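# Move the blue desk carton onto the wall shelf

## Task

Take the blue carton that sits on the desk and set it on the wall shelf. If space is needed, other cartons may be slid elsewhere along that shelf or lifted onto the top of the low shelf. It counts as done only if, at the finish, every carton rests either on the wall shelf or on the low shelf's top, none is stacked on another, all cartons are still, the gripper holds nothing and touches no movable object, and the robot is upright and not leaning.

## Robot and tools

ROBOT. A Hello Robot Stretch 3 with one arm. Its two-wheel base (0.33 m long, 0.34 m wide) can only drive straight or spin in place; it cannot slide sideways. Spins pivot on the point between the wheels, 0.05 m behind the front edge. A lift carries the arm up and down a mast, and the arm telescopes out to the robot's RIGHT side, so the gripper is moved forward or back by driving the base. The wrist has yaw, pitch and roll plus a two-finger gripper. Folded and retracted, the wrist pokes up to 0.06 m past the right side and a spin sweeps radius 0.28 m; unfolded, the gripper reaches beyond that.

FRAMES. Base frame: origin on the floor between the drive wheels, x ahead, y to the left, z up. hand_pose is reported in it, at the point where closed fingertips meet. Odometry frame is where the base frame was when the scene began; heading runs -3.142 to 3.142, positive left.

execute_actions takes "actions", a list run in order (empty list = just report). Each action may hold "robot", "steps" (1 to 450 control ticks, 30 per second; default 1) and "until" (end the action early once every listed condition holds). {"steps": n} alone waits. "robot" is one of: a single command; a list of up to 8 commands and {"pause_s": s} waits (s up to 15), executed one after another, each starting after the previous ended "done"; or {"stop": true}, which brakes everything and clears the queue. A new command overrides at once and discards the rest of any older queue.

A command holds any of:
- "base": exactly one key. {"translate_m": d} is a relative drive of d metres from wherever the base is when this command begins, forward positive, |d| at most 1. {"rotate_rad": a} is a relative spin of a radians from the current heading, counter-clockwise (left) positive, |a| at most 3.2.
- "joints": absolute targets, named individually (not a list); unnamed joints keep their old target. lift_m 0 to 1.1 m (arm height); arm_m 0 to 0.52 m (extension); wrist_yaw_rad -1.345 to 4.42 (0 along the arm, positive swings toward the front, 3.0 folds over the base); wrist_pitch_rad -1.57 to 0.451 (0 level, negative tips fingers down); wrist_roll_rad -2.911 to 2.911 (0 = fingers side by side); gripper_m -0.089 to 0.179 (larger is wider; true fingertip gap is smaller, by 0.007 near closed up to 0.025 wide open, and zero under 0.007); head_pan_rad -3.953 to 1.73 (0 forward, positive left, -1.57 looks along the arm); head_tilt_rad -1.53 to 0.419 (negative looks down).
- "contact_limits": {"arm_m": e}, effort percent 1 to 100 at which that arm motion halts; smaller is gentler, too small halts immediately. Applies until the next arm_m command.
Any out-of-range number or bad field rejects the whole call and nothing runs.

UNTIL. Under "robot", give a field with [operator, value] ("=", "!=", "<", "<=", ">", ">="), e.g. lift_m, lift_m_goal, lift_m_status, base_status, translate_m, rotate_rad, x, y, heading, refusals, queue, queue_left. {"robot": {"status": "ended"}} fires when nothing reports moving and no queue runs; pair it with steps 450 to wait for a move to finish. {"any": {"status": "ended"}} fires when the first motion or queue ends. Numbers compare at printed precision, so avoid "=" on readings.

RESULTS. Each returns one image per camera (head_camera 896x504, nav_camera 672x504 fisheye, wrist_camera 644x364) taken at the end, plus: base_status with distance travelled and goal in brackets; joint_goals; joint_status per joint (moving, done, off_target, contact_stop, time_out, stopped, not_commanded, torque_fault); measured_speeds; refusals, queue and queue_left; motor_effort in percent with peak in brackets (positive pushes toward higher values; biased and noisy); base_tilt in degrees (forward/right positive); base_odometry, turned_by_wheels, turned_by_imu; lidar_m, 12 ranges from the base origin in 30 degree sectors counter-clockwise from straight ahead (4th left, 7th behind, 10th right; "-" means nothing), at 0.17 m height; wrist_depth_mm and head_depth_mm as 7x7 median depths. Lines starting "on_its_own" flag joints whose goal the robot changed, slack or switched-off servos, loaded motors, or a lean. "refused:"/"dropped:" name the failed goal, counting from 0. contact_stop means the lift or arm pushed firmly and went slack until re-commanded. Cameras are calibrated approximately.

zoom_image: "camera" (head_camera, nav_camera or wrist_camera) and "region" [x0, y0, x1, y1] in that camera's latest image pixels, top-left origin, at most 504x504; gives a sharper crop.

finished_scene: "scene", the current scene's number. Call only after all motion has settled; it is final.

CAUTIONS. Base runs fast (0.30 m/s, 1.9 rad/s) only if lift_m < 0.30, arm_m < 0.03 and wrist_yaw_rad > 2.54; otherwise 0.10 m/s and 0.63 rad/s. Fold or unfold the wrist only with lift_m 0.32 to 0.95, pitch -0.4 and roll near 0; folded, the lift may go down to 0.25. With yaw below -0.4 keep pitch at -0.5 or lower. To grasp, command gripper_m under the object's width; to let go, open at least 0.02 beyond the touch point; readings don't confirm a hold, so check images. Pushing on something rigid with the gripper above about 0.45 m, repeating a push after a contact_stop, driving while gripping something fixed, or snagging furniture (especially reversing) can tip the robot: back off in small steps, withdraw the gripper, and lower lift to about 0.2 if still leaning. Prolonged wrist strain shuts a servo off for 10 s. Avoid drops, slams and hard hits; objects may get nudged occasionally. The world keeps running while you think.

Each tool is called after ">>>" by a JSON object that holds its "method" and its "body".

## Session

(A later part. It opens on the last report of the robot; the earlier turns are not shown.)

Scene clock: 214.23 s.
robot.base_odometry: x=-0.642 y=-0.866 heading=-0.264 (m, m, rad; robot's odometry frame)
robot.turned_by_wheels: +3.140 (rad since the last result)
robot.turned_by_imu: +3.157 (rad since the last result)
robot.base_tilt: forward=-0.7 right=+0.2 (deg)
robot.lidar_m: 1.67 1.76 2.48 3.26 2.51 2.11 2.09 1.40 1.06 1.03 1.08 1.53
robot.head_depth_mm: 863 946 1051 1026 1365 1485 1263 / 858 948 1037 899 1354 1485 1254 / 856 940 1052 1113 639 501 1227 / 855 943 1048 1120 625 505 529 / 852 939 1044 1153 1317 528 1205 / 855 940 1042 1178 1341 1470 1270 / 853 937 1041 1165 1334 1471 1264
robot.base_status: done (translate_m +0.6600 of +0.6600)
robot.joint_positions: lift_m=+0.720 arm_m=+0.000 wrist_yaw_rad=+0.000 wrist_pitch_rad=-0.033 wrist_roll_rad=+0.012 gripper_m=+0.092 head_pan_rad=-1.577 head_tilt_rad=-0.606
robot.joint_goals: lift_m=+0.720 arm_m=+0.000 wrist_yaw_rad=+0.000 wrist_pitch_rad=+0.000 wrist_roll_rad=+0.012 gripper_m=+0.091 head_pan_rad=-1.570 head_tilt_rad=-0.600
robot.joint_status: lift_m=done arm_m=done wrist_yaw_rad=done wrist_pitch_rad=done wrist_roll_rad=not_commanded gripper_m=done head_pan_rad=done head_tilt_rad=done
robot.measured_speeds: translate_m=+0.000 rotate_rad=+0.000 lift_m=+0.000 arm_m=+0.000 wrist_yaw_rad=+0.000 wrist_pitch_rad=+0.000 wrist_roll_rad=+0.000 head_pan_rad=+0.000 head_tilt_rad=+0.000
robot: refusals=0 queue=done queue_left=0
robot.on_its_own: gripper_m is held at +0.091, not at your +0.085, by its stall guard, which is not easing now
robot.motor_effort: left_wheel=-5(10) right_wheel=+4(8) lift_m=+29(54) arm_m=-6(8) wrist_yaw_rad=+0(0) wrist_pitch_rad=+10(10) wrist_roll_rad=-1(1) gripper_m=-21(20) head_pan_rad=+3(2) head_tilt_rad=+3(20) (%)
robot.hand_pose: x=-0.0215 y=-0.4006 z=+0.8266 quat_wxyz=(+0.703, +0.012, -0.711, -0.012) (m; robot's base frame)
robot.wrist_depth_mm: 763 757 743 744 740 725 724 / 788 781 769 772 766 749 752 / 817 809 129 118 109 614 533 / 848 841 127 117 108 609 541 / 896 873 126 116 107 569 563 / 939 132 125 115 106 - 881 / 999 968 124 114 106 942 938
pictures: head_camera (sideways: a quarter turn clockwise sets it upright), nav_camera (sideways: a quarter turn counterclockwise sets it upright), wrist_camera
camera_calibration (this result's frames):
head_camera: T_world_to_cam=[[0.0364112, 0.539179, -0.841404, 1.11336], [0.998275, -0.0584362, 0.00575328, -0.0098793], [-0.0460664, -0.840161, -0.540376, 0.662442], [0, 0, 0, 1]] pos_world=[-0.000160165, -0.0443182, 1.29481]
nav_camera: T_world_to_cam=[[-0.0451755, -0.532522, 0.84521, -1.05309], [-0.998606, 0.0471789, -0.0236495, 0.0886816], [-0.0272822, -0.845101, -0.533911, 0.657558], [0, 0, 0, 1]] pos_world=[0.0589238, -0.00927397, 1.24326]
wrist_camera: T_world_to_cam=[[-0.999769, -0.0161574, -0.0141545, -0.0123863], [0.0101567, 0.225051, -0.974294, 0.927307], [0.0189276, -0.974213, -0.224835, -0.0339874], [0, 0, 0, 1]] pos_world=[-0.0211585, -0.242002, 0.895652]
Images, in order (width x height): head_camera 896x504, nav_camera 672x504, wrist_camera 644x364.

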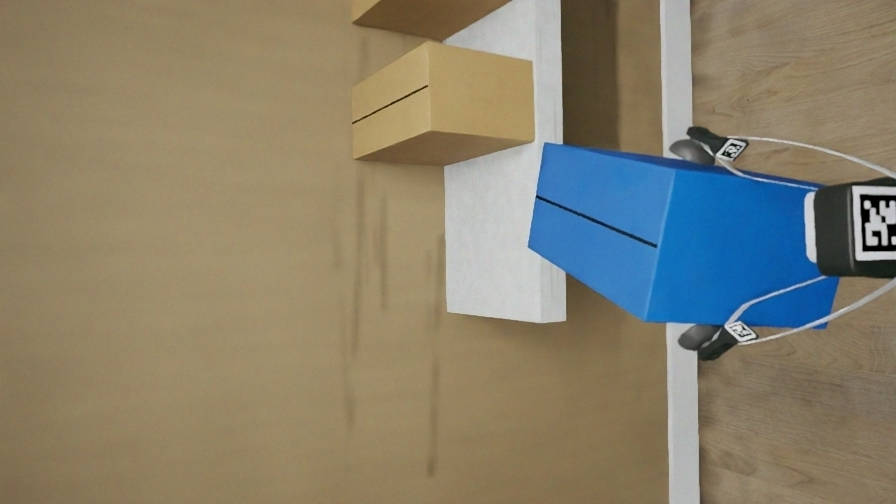

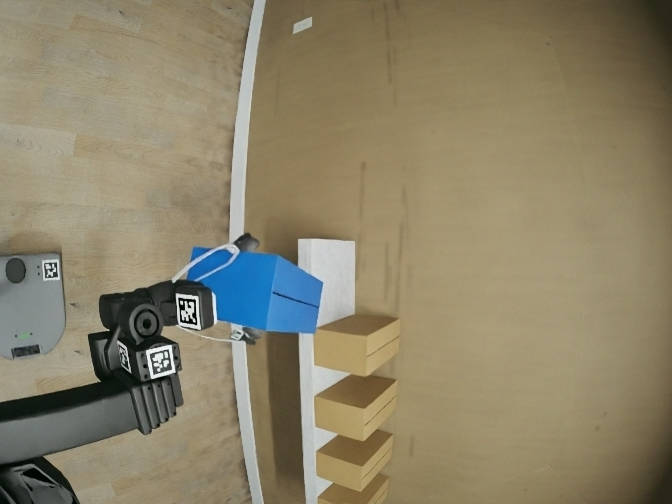

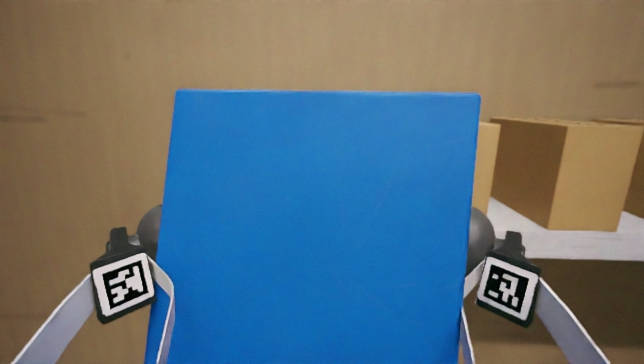

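>>> {"method": "execute_actions", "body": {"actions": [{"robot":[{"joints":{"wrist_yaw_rad":0.1}},{"joints":{"arm_m":0.44}}],"steps":450,"until":{"robot":{"status":"ended"}}}]}}

Scene clock: 221.73 s.
robot.base_odometry: x=-0.642 y=-0.866 heading=-0.264 (m, m, rad; robot's odometry frame)
robot.turned_by_wheels: +0.000 (rad since the last result)
robot.turned_by_imu: -0.001 (rad since the last result)
robot.base_tilt: forward=-3.8 right=-4.6 (deg)
robot.lidar_m: 1.68 1.76 2.49 1.89 1.79 1.82 2.06 1.42 1.07 1.05 1.10 1.56
robot.head_depth_mm: 955 1037 1137 1034 1400 1524 1354 / 952 1033 1130 1133 1092 - 1287 / 948 1033 1135 1139 1426 1519 1326 / 948 1031 1126 922 1412 1540 1339 / 949 1026 1128 878 1347 1545 1352 / 943 1032 1127 1231 1393 1529 1356 / 946 1027 1126 1235 1384 1527 1371
robot.base_status: done (translate_m +0.6600 of +0.6600)
robot.joint_positions: lift_m=+0.720 arm_m=+0.439 wrist_yaw_rad=+0.113 wrist_pitch_rad=+0.095 wrist_roll_rad=+0.061 gripper_m=+0.095 head_pan_rad=-1.577 head_tilt_rad=-0.606
robot.joint_goals: lift_m=+0.720 arm_m=+0.440 wrist_yaw_rad=+0.100 wrist_pitch_rad=+0.000 wrist_roll_rad=+0.061 gripper_m=+0.094 head_pan_rad=-1.570 head_tilt_rad=-0.600
robot.joint_status: lift_m=done arm_m=done wrist_yaw_rad=done wrist_pitch_rad=done wrist_roll_rad=not_commanded gripper_m=done head_pan_rad=done head_tilt_rad=done
robot.measured_speeds: translate_m=+0.000 rotate_rad=+0.000 lift_m=+0.000 arm_m=+0.000 wrist_yaw_rad=+0.000 wrist_pitch_rad=+0.000 wrist_roll_rad=+0.000 head_pan_rad=+0.000 head_tilt_rad=+0.000
robot: refusals=0 queue=done queue_left=0
robot.on_its_own: base_tilt is 5.6 degrees off its reading at the scene's start (forward=-0.8 right=+0.1); gripper_m is held at +0.094, not at your +0.085, by its stall guard, which is not easing now; wrist_yaw_rad is at rest, and its effort (-17) is outside its rest range (-12 to +12); wrist_pitch_rad is at rest, and its effort (-30) is outside its rest range (-20 to +32)
robot.motor_effort: left_wheel=+0(8) right_wheel=+1(4) lift_m=+28(29) arm_m=+11(22) wrist_yaw_rad=-17(30) wrist_pitch_rad=-30(31) wrist_roll_rad=-33(32) gripper_m=-20(23) head_pan_rad=+3(3) head_tilt_rad=+3(3) (%)
robot.hand_pose: x=+0.0076 y=-0.8400 z=+0.8593 quat_wxyz=(+0.682, +0.009, -0.728, +0.073) (m; robot's base frame)
robot.wrist_depth_mm: 491 471 449 429 411 393 379 / 493 475 450 431 413 398 382 / 496 479 454 436 415 400 386 / 504 483 458 435 418 407 390 / 507 486 170 156 149 404 391 / 515 - 130 123 116 - 271 / 512 112 106 101 97 325 201
pictures: head_camera (sideways: a quarter turn clockwise sets it upright), nav_camera (sideways: a quarter turn counterclockwise sets it upright), wrist_camera
camera_calibration (this result's frames):
head_camera: T_world_to_cam=[[0.036407, 0.538662, -0.841735, 1.11379], [0.998275, -0.0584305, 0.00578553, -0.00992129], [-0.0460665, -0.840493, -0.53986, 0.661771], [0, 0, 0, 1]] pos_world=[-0.000160096, -0.0443225, 1.29484]
nav_camera: T_world_to_cam=[[-0.0451713, -0.532003, 0.845537, -1.05352], [-0.998607, 0.0471622, -0.0236748, 0.0887146], [-0.0272823, -0.845428, -0.533392, 0.656883], [0, 0, 0, 1]] pos_world=[0.0589236, -0.00930985, 1.24326]
wrist_camera: T_world_to_cam=[[-0.98898, -0.134897, -0.0609948, -0.0495668], [0.0468387, 0.105732, -0.993291, 0.973523], [0.140442, -0.985202, -0.0982487, -0.574192], [0, 0, 0, 1]] pos_world=[-0.0139787, -0.675315, 0.907555]
Images, in order (width x height): head_camera 896x504, nav_camera 672x504, wrist_camera 644x364.

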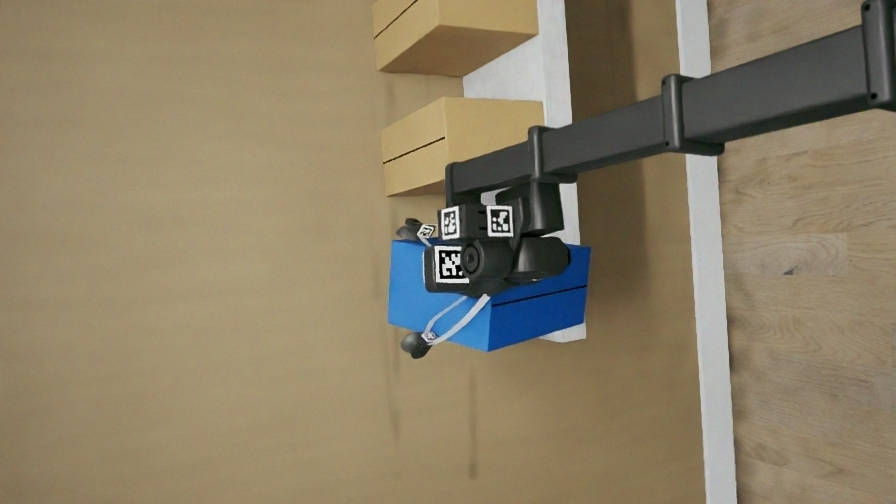

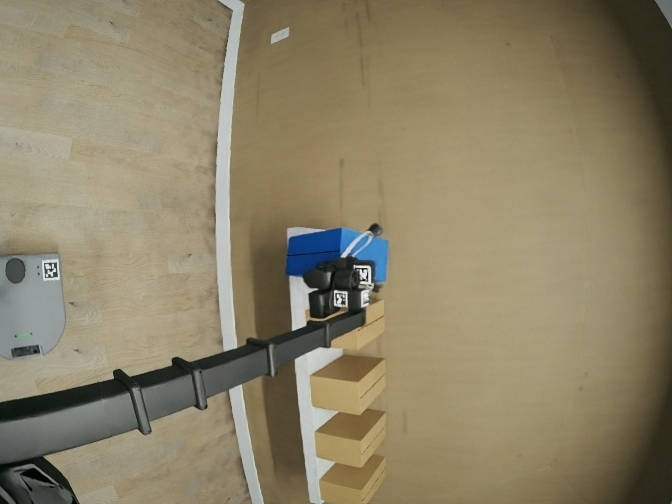

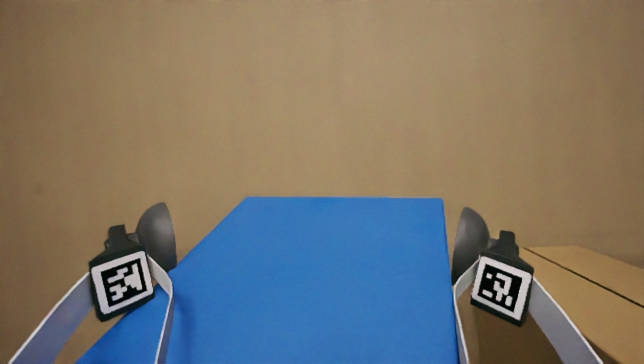

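>>> {"method": "execute_actions", "body": {"actions": [{"robot":[{"joints":{"gripper_m":0.16}},{"joints":{"lift_m":0.8}},{"joints":{"arm_m":0.05,"wrist_yaw_rad":0}}],"steps":450,"until":{"robot":{"status":"ended"}}},{"steps":45}]}}

Scene clock: 232.23 s.
robot.base_odometry: x=-0.642 y=-0.866 heading=-0.263 (m, m, rad; robot's odometry frame)
robot.turned_by_wheels: +0.000 (rad since the last result)
robot.turned_by_imu: -0.041 (rad since the last result)
robot.base_tilt: forward=-0.8 right=+0.2 (deg)
robot.lidar_m: 1.68 1.74 2.39 3.24 2.51 2.10 2.08 1.46 1.07 0.39 0.43 1.46
robot.head_depth_mm: 870 961 1055 1015 1388 1523 - / 868 955 1048 909 1371 1513 - / 861 951 1044 1025 1357 1501 - / 859 946 1050 1120 1350 - 1057 / 856 938 1041 1125 1278 1467 1237 / 846 931 1034 1163 1326 1472 1259 / 839 928 1031 1145 1311 1455 1273
robot.base_status: done (translate_m +0.6600 of +0.6600)
robot.joint_positions: lift_m=+0.800 arm_m=+0.050 wrist_yaw_rad=+0.001 wrist_pitch_rad=-0.017 wrist_roll_rad=+0.016 gripper_m=+0.160 head_pan_rad=-1.577 head_tilt_rad=-0.605
robot.joint_goals: lift_m=+0.800 arm_m=+0.050 wrist_yaw_rad=+0.000 wrist_pitch_rad=+0.000 wrist_roll_rad=+0.016 gripper_m=+0.160 head_pan_rad=-1.570 head_tilt_rad=-0.600
robot.joint_status: lift_m=done arm_m=done wrist_yaw_rad=done wrist_pitch_rad=done wrist_roll_rad=not_commanded gripper_m=done head_pan_rad=done head_tilt_rad=done
robot.measured_speeds: translate_m=+0.000 rotate_rad=+0.000 lift_m=+0.000 arm_m=+0.000 wrist_yaw_rad=+0.000 wrist_pitch_rad=+0.000 wrist_roll_rad=+0.000 head_pan_rad=+0.000 head_tilt_rad=+0.000
robot: refusals=0 queue=done queue_left=0
robot.motor_effort: left_wheel=+3(5) right_wheel=-2(11) lift_m=+30(42) arm_m=-6(10) wrist_yaw_rad=-1(15) wrist_pitch_rad=+5(43) wrist_roll_rad=-3(32) gripper_m=+1(83) head_pan_rad=+3(3) head_tilt_rad=+2(3) (%)
robot.hand_pose: x=-0.0212 y=-0.4511 z=+0.9105 quat_wxyz=(+0.702, +0.007, -0.712, -0.006) (m; robot's base frame)
robot.wrist_depth_mm: 690 687 695 690 696 702 698 / 704 706 715 721 715 725 738 / 736 733 745 737 749 755 764 / 751 761 773 770 595 622 596 / 805 795 792 789 538 541 537 / 840 - 838 556 554 - 560 / 861 874 876 892 883 895 899
pictures: head_camera (sideways: a quarter turn clockwise sets it upright), nav_camera (sideways: a quarter turn counterclockwise sets it upright), wrist_camera
camera_calibration (this result's frames):
head_camera: T_world_to_cam=[[0.0364012, 0.537944, -0.842194, 1.11439], [0.998275, -0.0584227, 0.00583034, -0.00997963], [-0.0460668, -0.840953, -0.539143, 0.660838], [0, 0, 0, 1]] pos_world=[-0.000160004, -0.0443286, 1.29488]
nav_camera: T_world_to_cam=[[-0.0451655, -0.531281, 0.845991, -1.05411], [-0.998607, 0.0471392, -0.02371, 0.0887605], [-0.0272826, -0.845883, -0.53267, 0.655945], [0, 0, 0, 1]] pos_world=[0.0589234, -0.0093597, 1.24327]
wrist_camera: T_world_to_cam=[[-0.99969, -0.0173099, -0.0178994, -0.0088652], [0.0138649, 0.210135, -0.977574, 1.01669], [0.020683, -0.977519, -0.20983, -0.0794192], [0, 0, 0, 1]] pos_world=[-0.0213161, -0.29143, 0.977066]
Images, in order (width x height): head_camera 896x504, nav_camera 672x504, wrist_camera 644x364.

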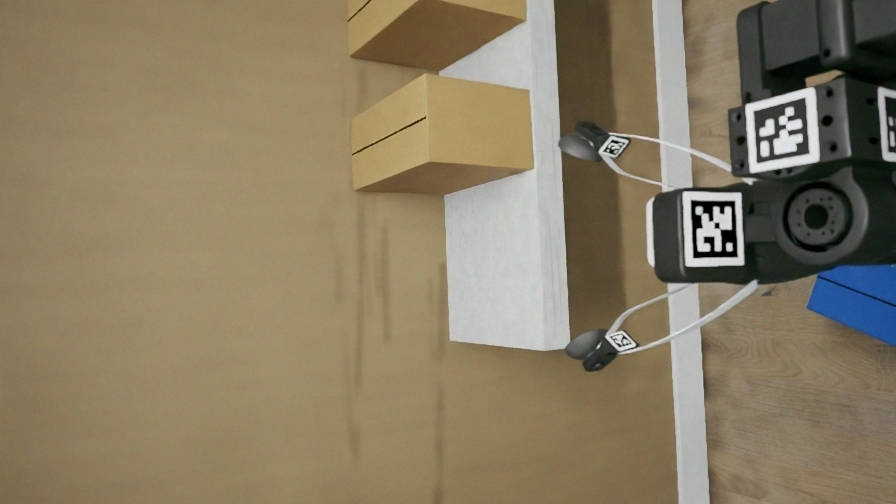

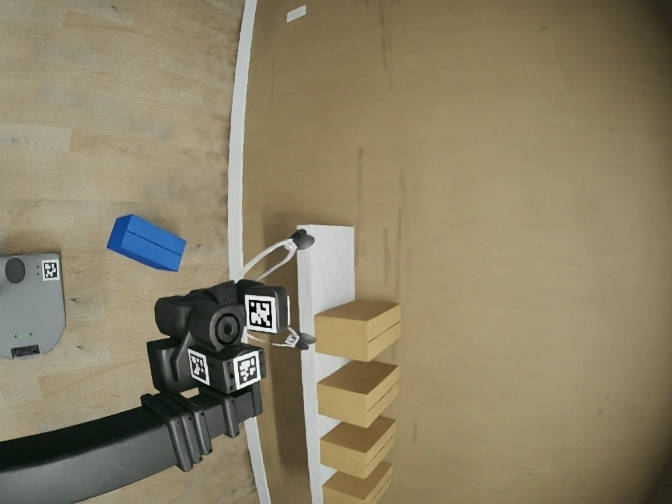

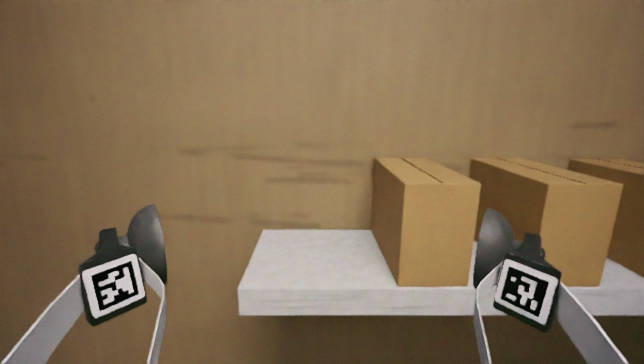

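>>> {"method": "execute_actions", "body": {"actions": [{"robot":{"joints":{"arm_m":0,"head_pan_rad":-1.3,"head_tilt_rad":-1.2,"lift_m":0.9}},"steps":450,"until":{"robot":{"status":"ended"}}}]}}

Scene clock: 235.67 s.
robot.base_odometry: x=-0.642 y=-0.866 heading=-0.263 (m, m, rad; robot's odometry frame)
robot.turned_by_wheels: +0.000 (rad since the last result)
robot.turned_by_imu: +0.000 (rad since the last result)
robot.base_tilt: forward=-0.8 right=+0.1 (deg)
robot.lidar_m: 1.67 1.74 2.38 3.26 2.51 2.10 2.08 1.46 1.06 0.39 0.43 1.46
robot.head_depth_mm: 915 853 - - - 1205 1110 / 913 - - - 1277 1214 1107 / 917 1270 1528 1284 1295 1237 - / 1054 1329 1543 1222 1284 - - / 1103 1363 1573 1414 1291 1194 1109 / 1128 1422 1549 1412 1284 1184 1106 / 1161 1458 1547 1409 1286 1185 1100
robot.base_status: done (translate_m +0.6600 of +0.6600)
robot.joint_positions: lift_m=+0.900 arm_m=+0.000 wrist_yaw_rad=+0.001 wrist_pitch_rad=-0.018 wrist_roll_rad=+0.016 gripper_m=+0.160 head_pan_rad=-1.307 head_tilt_rad=-1.185
robot.joint_goals: lift_m=+0.900 arm_m=+0.000 wrist_yaw_rad=+0.000 wrist_pitch_rad=+0.000 wrist_roll_rad=+0.016 gripper_m=+0.160 head_pan_rad=-1.300 head_tilt_rad=-1.200
robot.joint_status: lift_m=done arm_m=done wrist_yaw_rad=done wrist_pitch_rad=done wrist_roll_rad=not_commanded gripper_m=done head_pan_rad=done head_tilt_rad=done
robot.measured_speeds: translate_m=+0.000 rotate_rad=+0.000 lift_m=+0.000 arm_m=+0.000 wrist_yaw_rad=+0.000 wrist_pitch_rad=+0.000 wrist_roll_rad=+0.000 head_pan_rad=+0.000 head_tilt_rad=+0.000
robot: refusals=0 queue=done queue_left=0
robot.motor_effort: left_wheel=+3(3) right_wheel=-2(2) lift_m=+53(56) arm_m=-6(6) wrist_yaw_rad=-1(1) wrist_pitch_rad=+5(5) wrist_roll_rad=-3(3) gripper_m=+1(0) head_pan_rad=+3(19) head_tilt_rad=-7(41) (%)
robot.hand_pose: x=-0.0212 y=-0.4011 z=+1.0097 quat_wxyz=(+0.702, +0.007, -0.712, -0.006) (m; robot's base frame)
robot.wrist_depth_mm: 731 734 753 745 758 751 745 / 760 761 773 777 772 772 776 / 788 805 804 799 793 813 831 / 835 814 831 823 832 831 834 / 856 852 865 863 626 685 656 / 902 - 905 732 610 - 648 / 927 940 943 638 637 632 640
pictures: head_camera (sideways: a quarter turn clockwise sets it upright), nav_camera (sideways: a quarter turn counterclockwise sets it upright), wrist_camera
camera_calibration (this result's frames):
head_camera: T_world_to_cam=[[-0.2056, 0.889045, -0.409056, 0.551482], [0.976369, 0.21478, -0.0239385, 0.0289027], [0.0665746, -0.404312, -0.912195, 1.14526], [0, 0, 0, 1]] pos_world=[0.00891957, -0.0334583, 1.27098]
nav_camera: T_world_to_cam=[[0.196202, -0.888013, 0.415857, -0.495104], [-0.976722, -0.214491, 0.0027984, 0.0541078], [0.0867128, -0.406726, -0.909426, 1.14518], [0, 0, 0, 1]] pos_world=[0.0506868, 0.0377222, 1.2472]
wrist_camera: T_world_to_cam=[[-0.99969, -0.0173052, -0.0179035, -0.00621805], [0.0138646, 0.210387, -0.97752, 1.10319], [0.0206828, -0.977465, -0.210082, -0.00944517], [0, 0, 0, 1]] pos_world=[-0.0213161, -0.241438, 1.0763]
Images, in order (width x height): head_camera 896x504, nav_camera 672x504, wrist_camera 644x364.

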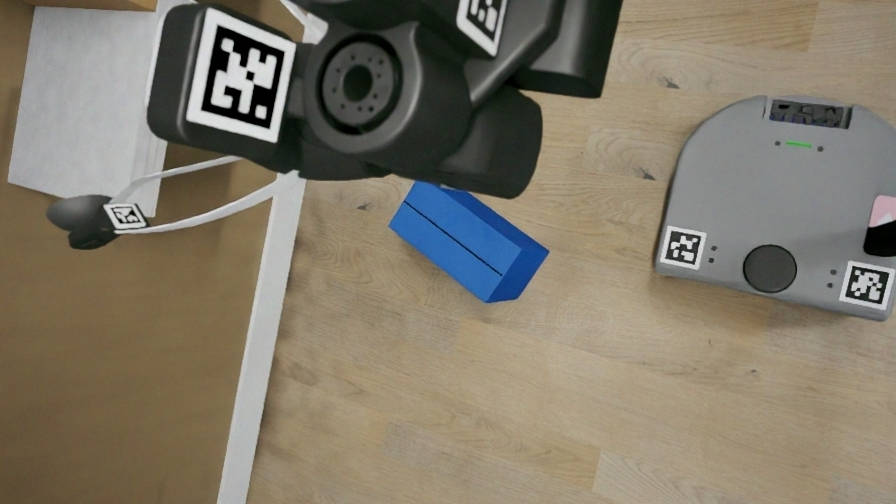

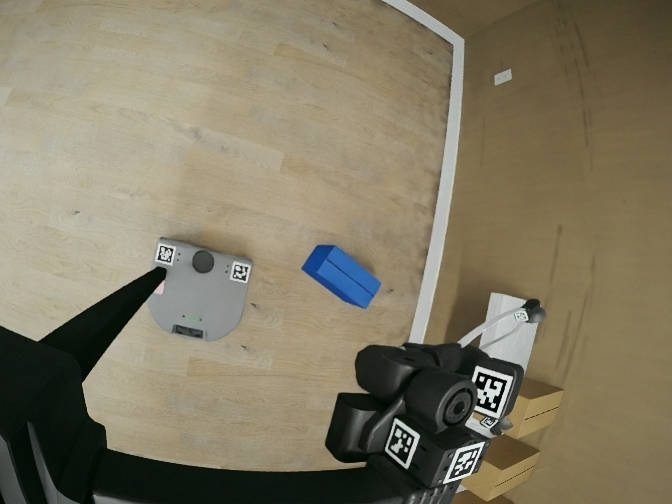

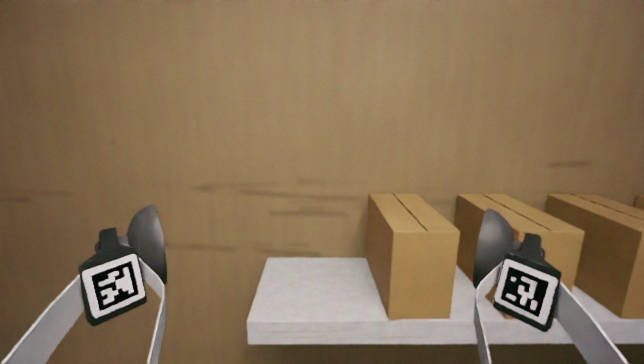

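>>> {"method": "execute_actions", "body": {"actions": [{"robot":[{"joints":{"wrist_pitch_rad":-1.57,"gripper_m":0.179}},{"base":{"rotate_rad":-0.39}},{"base":{"translate_m":0.28},"joints":{"head_pan_rad":-1.57}},{"joints":{"arm_m":0.2,"lift_m":0.6}}],"steps":450,"until":{"robot":{"status":"ended"}}}]}}

Scene clock: 250.70 s.
robot.base_odometry: x=-0.420 y=-1.037 heading=-0.653 (m, m, rad; robot's odometry frame)
robot.turned_by_wheels: -0.390 (rad since the last result)
robot.turned_by_imu: -0.389 (rad since the last result)
robot.base_tilt: forward=-0.8 right=+0.1 (deg)
robot.lidar_m: 1.43 1.42 1.54 2.35 3.84 2.75 2.37 2.34 1.16 0.34 0.92 1.00
robot.head_depth_mm: 902 1618 1581 1423 1299 1200 1136 / 869 1498 1566 1436 1325 - - / 820 1389 1620 - 1300 - - / 893 1290 1546 1192 1265 - - / 907 864 1504 1414 1277 1195 1103 / 890 1122 1434 1413 1286 1197 1098 / 896 1080 1346 1404 1286 1190 1102
robot.base_status: done (translate_m +0.2800 of +0.2800)
robot.joint_positions: lift_m=+0.600 arm_m=+0.200 wrist_yaw_rad=+0.001 wrist_pitch_rad=-1.558 wrist_roll_rad=+0.016 gripper_m=+0.179 head_pan_rad=-1.563 head_tilt_rad=-1.185
robot.joint_goals: lift_m=+0.600 arm_m=+0.200 wrist_yaw_rad=+0.000 wrist_pitch_rad=-1.570 wrist_roll_rad=+0.016 gripper_m=+0.179 head_pan_rad=-1.570 head_tilt_rad=-1.200
robot.joint_status: lift_m=done arm_m=done wrist_yaw_rad=done wrist_pitch_rad=done wrist_roll_rad=not_commanded gripper_m=done head_pan_rad=done head_tilt_rad=done
robot.measured_speeds: translate_m=+0.000 rotate_rad=+0.000 lift_m=+0.000 arm_m=+0.000 wrist_yaw_rad=+0.000 wrist_pitch_rad=+0.000 wrist_roll_rad=+0.000 head_pan_rad=+0.000 head_tilt_rad=+0.000
robot: refusals=0 queue=done queue_left=0
robot.motor_effort: left_wheel=+3(10) right_wheel=-3(7) lift_m=+28(53) arm_m=+5(4) wrist_yaw_rad=-1(1) wrist_pitch_rad=-3(6) wrist_roll_rad=-4(3) gripper_m=+0(72) head_pan_rad=-3(20) head_tilt_rad=-8(7) (%)
robot.hand_pose: x=-0.0216 y=-0.3237 z=+0.4826 quat_wxyz=(+0.499, +0.493, -0.507, -0.501) (m; robot's base frame)
robot.wrist_depth_mm: 602 596 603 430 604 606 607 / 622 628 620 444 627 626 624 / 642 646 648 461 653 648 651 / 677 667 668 665 672 670 671 / 687 685 691 683 692 693 694 / 712 728 715 - - 719 726 / 746 746 752 - - 744 757
pictures: head_camera (sideways: a quarter turn clockwise sets it upright), nav_camera (sideways: a quarter turn counterclockwise sets it upright), wrist_camera
camera_calibration (this result's frames):
head_camera: T_world_to_cam=[[0.0262516, 0.912226, -0.408846, 0.549794], [0.998933, -0.0394805, -0.0239493, 0.0287791], [-0.0379887, -0.407782, -0.912289, 1.14602], [0, 0, 0, 1]] pos_world=[0.000354338, -0.0330745, 1.27097]
nav_camera: T_world_to_cam=[[-0.0350811, -0.908849, 0.415648, -0.493421], [-0.999202, 0.0398535, 0.00280933, 0.0542307], [-0.0191183, -0.415217, -0.909521, 1.14595], [0, 0, 0, 1]] pos_world=[0.0587863, 0.0252136, 1.24721]
wrist_camera: T_world_to_cam=[[-0.999715, 0.0175506, -0.0161985, -0.00427242], [0.0143343, 0.98341, 0.180831, 0.262875], [0.0191035, 0.180547, -0.983381, 0.703511], [0, 0, 0, 1]] pos_world=[-0.0214789, -0.385456, 0.644214]
Images, in order (width x height): head_camera 896x504, nav_camera 672x504, wrist_camera 644x364.

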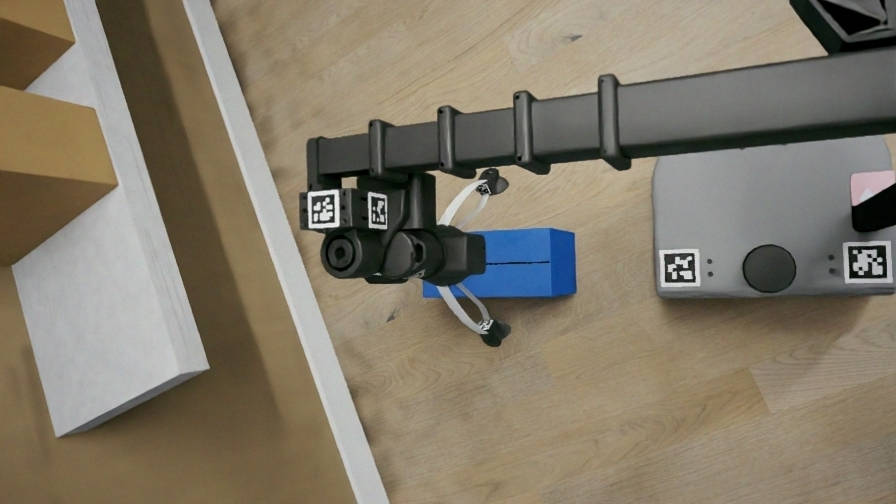

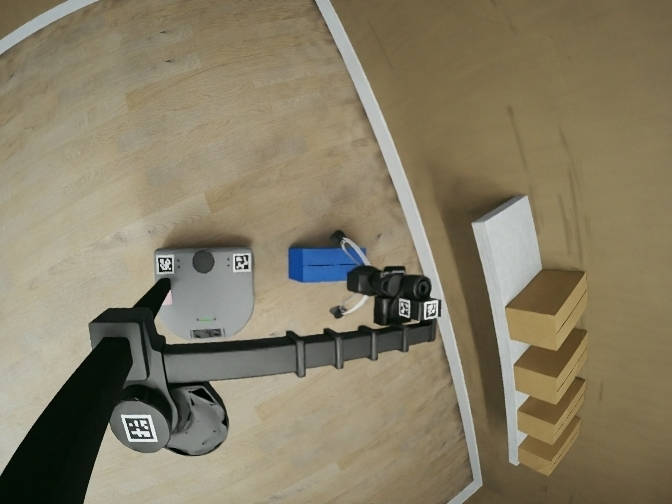

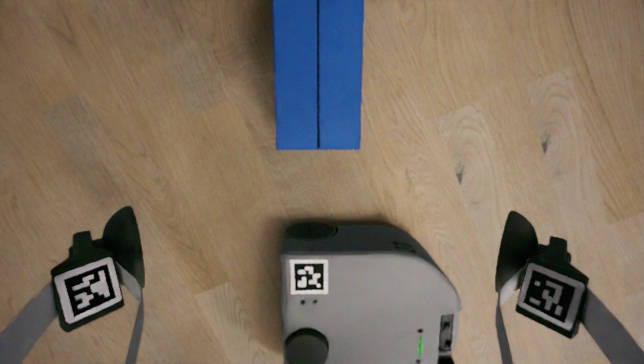

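>>> {"method": "execute_actions", "body": {"actions": [{"robot":[{"joints":{"arm_m":0.335}},{"joints":{"lift_m":0.23}}],"steps":450,"until":{"robot":{"status":"ended"}}}]}}

Scene clock: 258.00 s.
robot.base_odometry: x=-0.420 y=-1.037 heading=-0.653 (m, m, rad; robot's odometry frame)
robot.turned_by_wheels: +0.000 (rad since the last result)
robot.turned_by_imu: +0.000 (rad since the last result)
robot.base_tilt: forward=-0.8 right=+0.2 (deg)
robot.lidar_m: 1.43 1.42 1.54 2.35 3.84 2.76 2.36 2.34 1.16 0.34 0.92 1.00
robot.head_depth_mm: 907 1614 1586 1429 1301 1204 1117 / 871 1493 1578 1418 1300 1211 - / 816 1394 1559 1420 1304 - - / 891 1294 1538 1227 1262 - - / 898 861 1499 1409 1288 1189 1105 / 887 1132 1428 1402 1290 1188 1104 / 896 1074 1343 1410 1289 1192 1100
robot.base_status: done (translate_m +0.2800 of +0.2800)
robot.joint_positions: lift_m=+0.235 arm_m=+0.335 wrist_yaw_rad=+0.001 wrist_pitch_rad=-1.565 wrist_roll_rad=+0.016 gripper_m=+0.179 head_pan_rad=-1.563 head_tilt_rad=-1.186
robot.joint_goals: lift_m=+0.235 arm_m=+0.335 wrist_yaw_rad=+0.000 wrist_pitch_rad=-1.570 wrist_roll_rad=+0.016 gripper_m=+0.179 head_pan_rad=-1.570 head_tilt_rad=-1.200
robot.joint_status: lift_m=contact_stop arm_m=done wrist_yaw_rad=done wrist_pitch_rad=done wrist_roll_rad=not_commanded gripper_m=done head_pan_rad=done head_tilt_rad=done
robot.measured_speeds: translate_m=+0.000 rotate_rad=-0.001 lift_m=+0.007 arm_m=+0.001 wrist_yaw_rad=+0.000 wrist_pitch_rad=-0.024 wrist_roll_rad=+0.000 head_pan_rad=+0.000 head_tilt_rad=+0.000
robot: refusals=0 queue=dropped queue_left=0
robot.on_its_own: lift_m is slack since a contact_stop, until your next command for it (your +0.230 is given up)
robot.motor_effort: left_wheel=+1(4) right_wheel=+1(4) lift_m=+29(29) arm_m=+3(4) wrist_yaw_rad=-1(1) wrist_pitch_rad=+0(2) wrist_roll_rad=-3(4) gripper_m=+0(0) head_pan_rad=-3(3) head_tilt_rad=-8(8) (%)
robot.hand_pose: x=-0.0216 y=-0.4572 z=+0.1176 quat_wxyz=(+0.498, +0.495, -0.505, -0.503) (m; robot's base frame)
robot.wrist_depth_mm: 257 87 87 87 87 87 257 / 264 90 90 90 90 91 265 / 273 93 93 93 93 94 274 / 282 97 96 96 96 97 284 / 293 100 100 100 100 100 293 / 302 103 103 103 103 104 306 / 317 209 107 108 107 109 317
pictures: head_camera (sideways: a quarter turn clockwise sets it upright), nav_camera (sideways: a quarter turn counterclockwise sets it upright), wrist_camera
camera_calibration (this result's frames):
head_camera: T_world_to_cam=[[0.026256, 0.912322, -0.40863, 0.549512], [0.998933, -0.0394806, -0.0239605, 0.0287937], [-0.0379926, -0.407565, -0.912386, 1.14614], [0, 0, 0, 1]] pos_world=[0.000354093, -0.0330671, 1.27096]
nav_camera: T_world_to_cam=[[-0.0350855, -0.908947, 0.415432, -0.49314], [-0.999201, 0.0398585, 0.00282059, 0.0542161], [-0.0191223, -0.415002, -0.90962, 1.14608], [0, 0, 0, 1]] pos_world=[0.0587864, 0.0252262, 1.24721]
wrist_camera: T_world_to_cam=[[-0.999718, 0.0174527, -0.0160843, -0.00790023], [0.0141408, 0.982274, 0.186918, 0.458923], [0.0190614, 0.186638, -0.982244, 0.371352], [0, 0, 0, 1]] pos_world=[-0.021466, -0.519959, 0.27885]
Images, in order (width x height): head_camera 896x504, nav_camera 672x504, wrist_camera 644x364.

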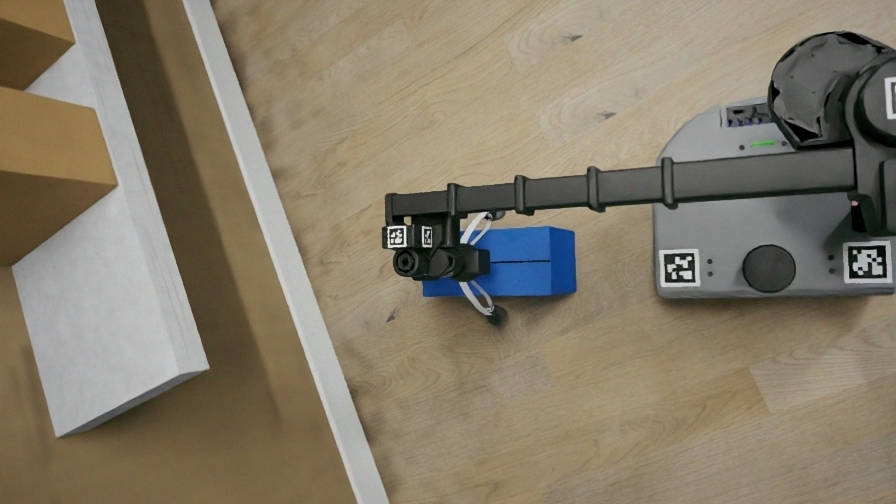

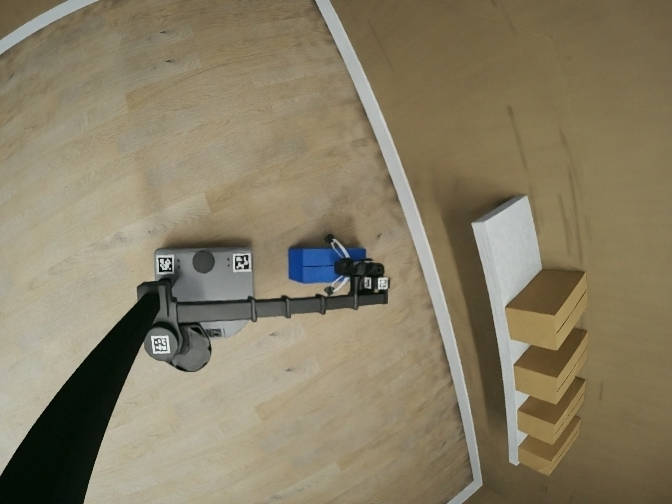

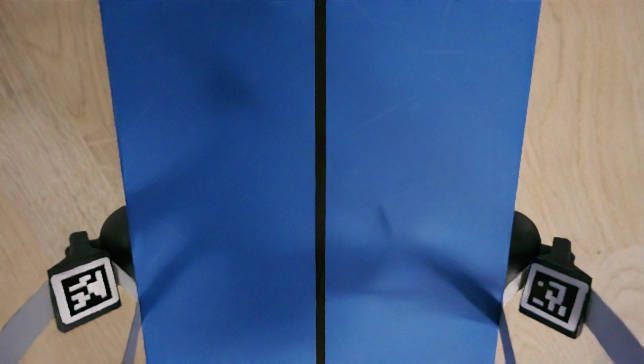

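>>> {"method": "execute_actions", "body": {"actions": [{"robot":[{"joints":{"lift_m":0.255}},{"joints":{"gripper_m":0.085}},{"pause_s":0.5},{"joints":{"lift_m":1.04}},{"joints":{"arm_m":0.18}},{"base":{"rotate_rad":0.43}},{"base":{"translate_m":-0.24},"joints":{"head_tilt_rad":-0.6}}],"steps":450,"until":{"robot":{"status":"ended"}}},{"steps":300,"until":{"robot":{"status":"ended"}}}]}}

Scene clock: 279.03 s.
robot.base_odometry: x=-0.654 y=-0.983 heading=-0.223 (m, m, rad; robot's odometry frame)
robot.turned_by_wheels: +0.430 (rad since the last result)
robot.turned_by_imu: +0.433 (rad since the last result)
robot.base_tilt: forward=-0.7 right=+0.1 (deg)
robot.lidar_m: 1.66 1.74 2.46 3.37 2.62 2.16 2.10 1.24 0.94 0.91 0.96 1.36
robot.head_depth_mm: 754 - 923 816 853 1392 1253 / 752 - - 857 863 1351 1177 / 754 - - - 439 369 309 / 754 808 - - 434 379 317 / 755 831 924 1038 955 389 324 / 754 832 925 1037 1186 1377 1264 / 753 831 920 1034 1181 1380 1255
robot.base_status: done (translate_m -0.2400 of -0.2400)
robot.joint_positions: lift_m=+1.040 arm_m=+0.180 wrist_yaw_rad=+0.001 wrist_pitch_rad=-1.565 wrist_roll_rad=+0.014 gripper_m=+0.092 head_pan_rad=-1.563 head_tilt_rad=-0.606
robot.joint_goals: lift_m=+1.040 arm_m=+0.180 wrist_yaw_rad=+0.000 wrist_pitch_rad=-1.570 wrist_roll_rad=+0.014 gripper_m=+0.091 head_pan_rad=-1.570 head_tilt_rad=-0.600
robot.joint_status: lift_m=done arm_m=done wrist_yaw_rad=done wrist_pitch_rad=done wrist_roll_rad=not_commanded gripper_m=done head_pan_rad=done head_tilt_rad=done
robot.measured_speeds: translate_m=+0.000 rotate_rad=+0.000 lift_m=+0.000 arm_m=+0.000 wrist_yaw_rad=+0.000 wrist_pitch_rad=+0.000 wrist_roll_rad=+0.000 head_pan_rad=+0.000 head_tilt_rad=+0.000
robot: refusals=0 queue=done queue_left=0
robot.on_its_own: gripper_m is held at +0.091, not at your +0.085, by its stall guard, which is not easing now
robot.motor_effort: left_wheel=-3(9) right_wheel=+4(9) lift_m=+54(56) arm_m=-6(6) wrist_yaw_rad=-1(1) wrist_pitch_rad=-1(2) wrist_roll_rad=-3(4) gripper_m=-21(100) head_pan_rad=-2(3) head_tilt_rad=+4(38) (%)
robot.hand_pose: x=-0.0216 y=-0.3027 z=+0.9219 quat_wxyz=(+0.498, +0.495, -0.505, -0.502) (m; robot's base frame)
robot.wrist_depth_mm: - 113 107 101 96 - - / - 118 110 104 99 - - / - - 114 107 102 - - / - - 119 111 105 - - / - 131 123 115 109 - - / - 134 128 120 112 - - / - - 133 124 116 - -
pictures: head_camera (sideways: a quarter turn clockwise sets it upright), nav_camera (sideways: a quarter turn counterclockwise sets it upright), wrist_camera
camera_calibration (this result's frames):
head_camera: T_world_to_cam=[[0.0291849, 0.539864, -0.841246, 1.1132], [0.998968, -0.0450628, 0.00573791, -0.00986351], [-0.0348112, -0.840545, -0.540622, 0.662693], [0, 0, 0, 1]] pos_world=[0.000433929, -0.044396, 1.2948]
nav_camera: T_world_to_cam=[[-0.0380376, -0.533326, 0.845054, -1.05293], [-0.999149, 0.0338074, -0.0236374, 0.0886692], [-0.0159626, -0.845234, -0.534158, 0.657811], [0, 0, 0, 1]] pos_world=[0.0590432, -0.00854853, 1.24325]
wrist_camera: T_world_to_cam=[[-0.999743, 0.0159711, -0.0160715, 0.00187801], [0.0126821, 0.982239, 0.187204, 0.156562], [0.0187759, 0.186952, -0.98219, 1.13252], [0, 0, 0, 1]] pos_world=[-0.0213722, -0.365539, 1.08307]
Images, in order (width x height): head_camera 896x504, nav_camera 672x504, wrist_camera 644x364.

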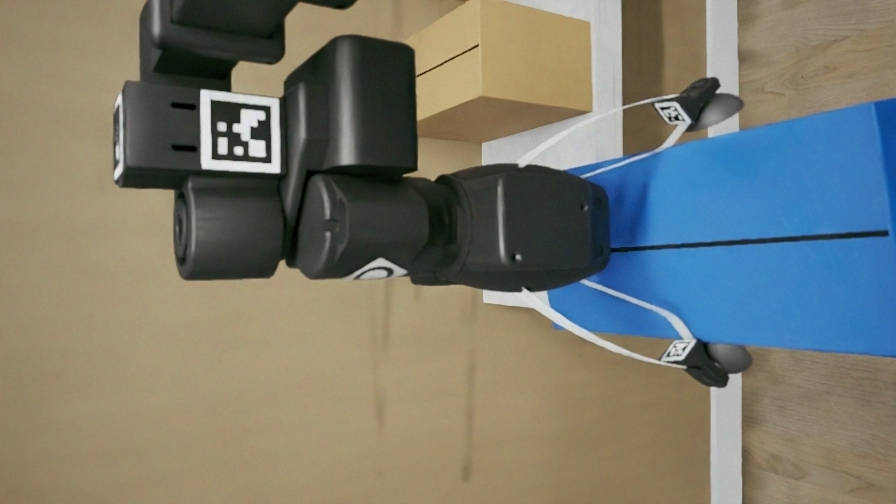

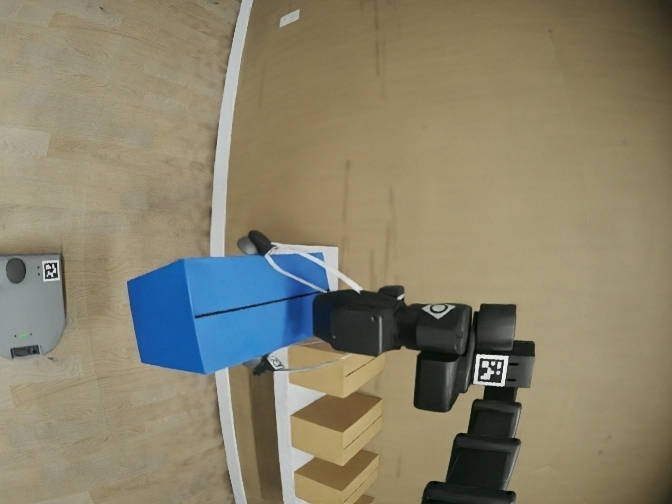

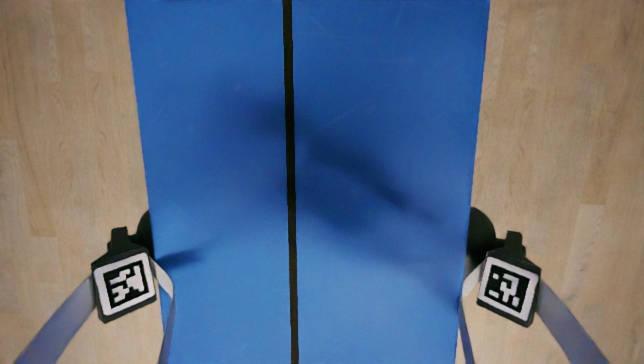

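>>> {"method": "execute_actions", "body": {"actions": [{"robot":[{"joints":{"lift_m":1.08,"arm_m":0.1}},{"base":{"rotate_rad":-0.6}},{"base":{"translate_m":0.28}},{"base":{"rotate_rad":0.6}},{"base":{"translate_m":-0.23},"joints":{"head_tilt_rad":-0.9}},{"joints":{"arm_m":0.3}}],"steps":450,"until":{"robot":{"status":"ended"}}},{"steps":300,"until":{"robot":{"status":"ended"}}}]}}

Scene clock: 297.27 s.
robot.base_odometry: x=-0.688 y=-1.138 heading=-0.223 (m, m, rad; robot's odometry frame)
robot.turned_by_wheels: +0.000 (rad since the last result)
robot.turned_by_imu: +0.002 (rad since the last result)
robot.base_tilt: forward=-0.7 right=+0.2 (deg)
robot.lidar_m: 1.65 1.73 2.45 3.54 2.75 2.17 2.11 1.03 0.78 0.76 0.79 1.12
robot.head_depth_mm: 650 751 694 702 1387 1288 1134 / 650 754 803 773 1385 1290 1133 / 645 752 445 400 1366 1286 1129 / - 517 446 398 509 1283 1123 / 652 735 467 408 1372 1281 1132 / 649 753 887 1086 1381 1282 1130 / 649 748 883 1088 1378 1284 1133
robot.base_status: done (translate_m -0.2300 of -0.2300)
robot.joint_positions: lift_m=+1.080 arm_m=+0.300 wrist_yaw_rad=+0.001 wrist_pitch_rad=-1.564 wrist_roll_rad=+0.014 gripper_m=+0.092 head_pan_rad=-1.563 head_tilt_rad=-0.889
robot.joint_goals: lift_m=+1.080 arm_m=+0.300 wrist_yaw_rad=+0.000 wrist_pitch_rad=-1.570 wrist_roll_rad=+0.014 gripper_m=+0.091 head_pan_rad=-1.570 head_tilt_rad=-0.900
robot.joint_status: lift_m=done arm_m=done wrist_yaw_rad=done wrist_pitch_rad=done wrist_roll_rad=not_commanded gripper_m=done head_pan_rad=done head_tilt_rad=done
robot.measured_speeds: translate_m=+0.000 rotate_rad=+0.000 lift_m=+0.000 arm_m=+0.000 wrist_yaw_rad=+0.000 wrist_pitch_rad=+0.000 wrist_roll_rad=+0.000 head_pan_rad=+0.000 head_tilt_rad=+0.000
robot: refusals=0 queue=done queue_left=0
robot.on_its_own: gripper_m is held at +0.091, not at your +0.085, by its stall guard, which is not easing now
robot.motor_effort: left_wheel=-3(10) right_wheel=+4(9) lift_m=+54(56) arm_m=+5(7) wrist_yaw_rad=-1(1) wrist_pitch_rad=-1(1) wrist_roll_rad=-2(3) gripper_m=-20(20) head_pan_rad=-3(3) head_tilt_rad=-6(29) (%)
robot.hand_pose: x=-0.0216 y=-0.4222 z=+0.9619 quat_wxyz=(+0.498, +0.495, -0.505, -0.502) (m; robot's base frame)
robot.wrist_depth_mm: - 113 107 101 96 285 240 / - 117 110 104 98 284 249 / - - 114 108 102 - - / - - 118 111 105 - - / - 131 123 115 109 - - / - 133 128 120 113 - - / - - 133 124 117 - -
pictures: head_camera (sideways: a quarter turn clockwise sets it upright), nav_camera (sideways: a quarter turn counterclockwise sets it upright), wrist_camera
camera_calibration (this result's frames):
head_camera: T_world_to_cam=[[0.0276034, 0.752991, -0.657451, 0.873649], [0.998963, -0.0445992, -0.0091383, 0.00950307], [-0.0362028, -0.656517, -0.753442, 0.93953], [0, 0, 0, 1]] pos_world=[0.000404749, -0.0406083, 1.28235]
nav_camera: T_world_to_cam=[[-0.0364461, -0.747776, 0.66295, -0.815581], [-0.999185, 0.0387799, -0.0111889, 0.0724565], [-0.0173423, -0.662817, -0.74858, 0.936736], [0, 0, 0, 1]] pos_world=[0.0589178, 0.00820291, 1.24272]
wrist_camera: T_world_to_cam=[[-0.999742, 0.0160116, -0.0160805, 0.00445529], [0.0127303, 0.982339, 0.186675, 0.266945], [0.0187855, 0.186422, -0.98229, 1.19401], [0, 0, 0, 1]] pos_world=[-0.0213741, -0.484891, 1.1231]
Images, in order (width x height): head_camera 896x504, nav_camera 672x504, wrist_camera 644x364.

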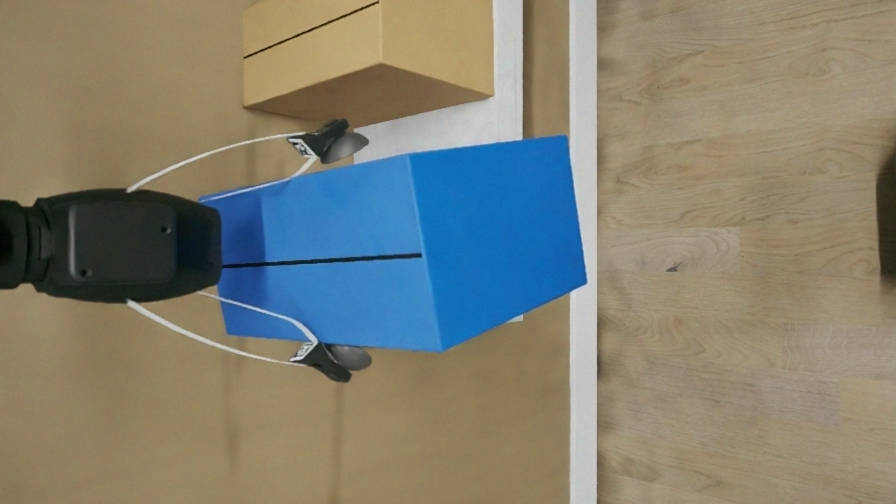

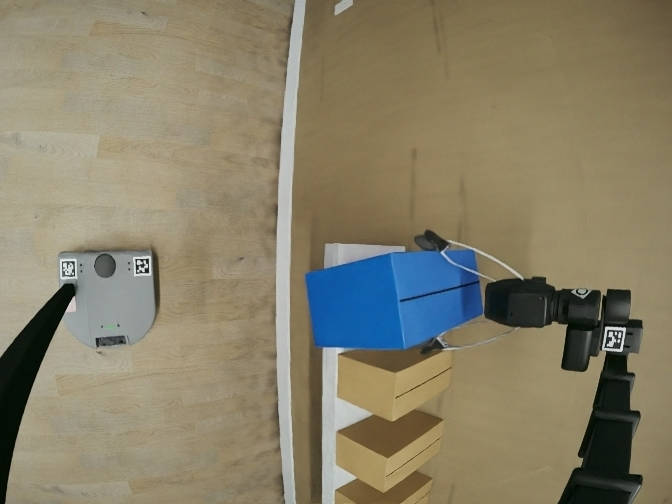

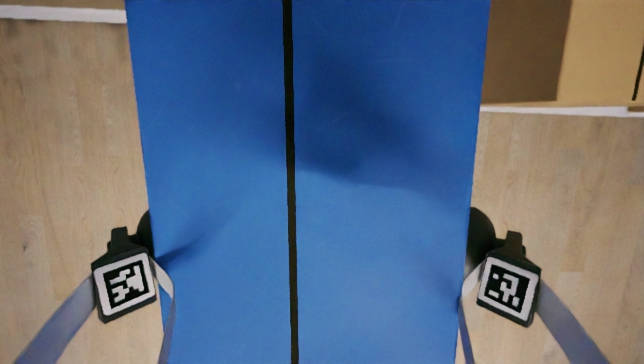

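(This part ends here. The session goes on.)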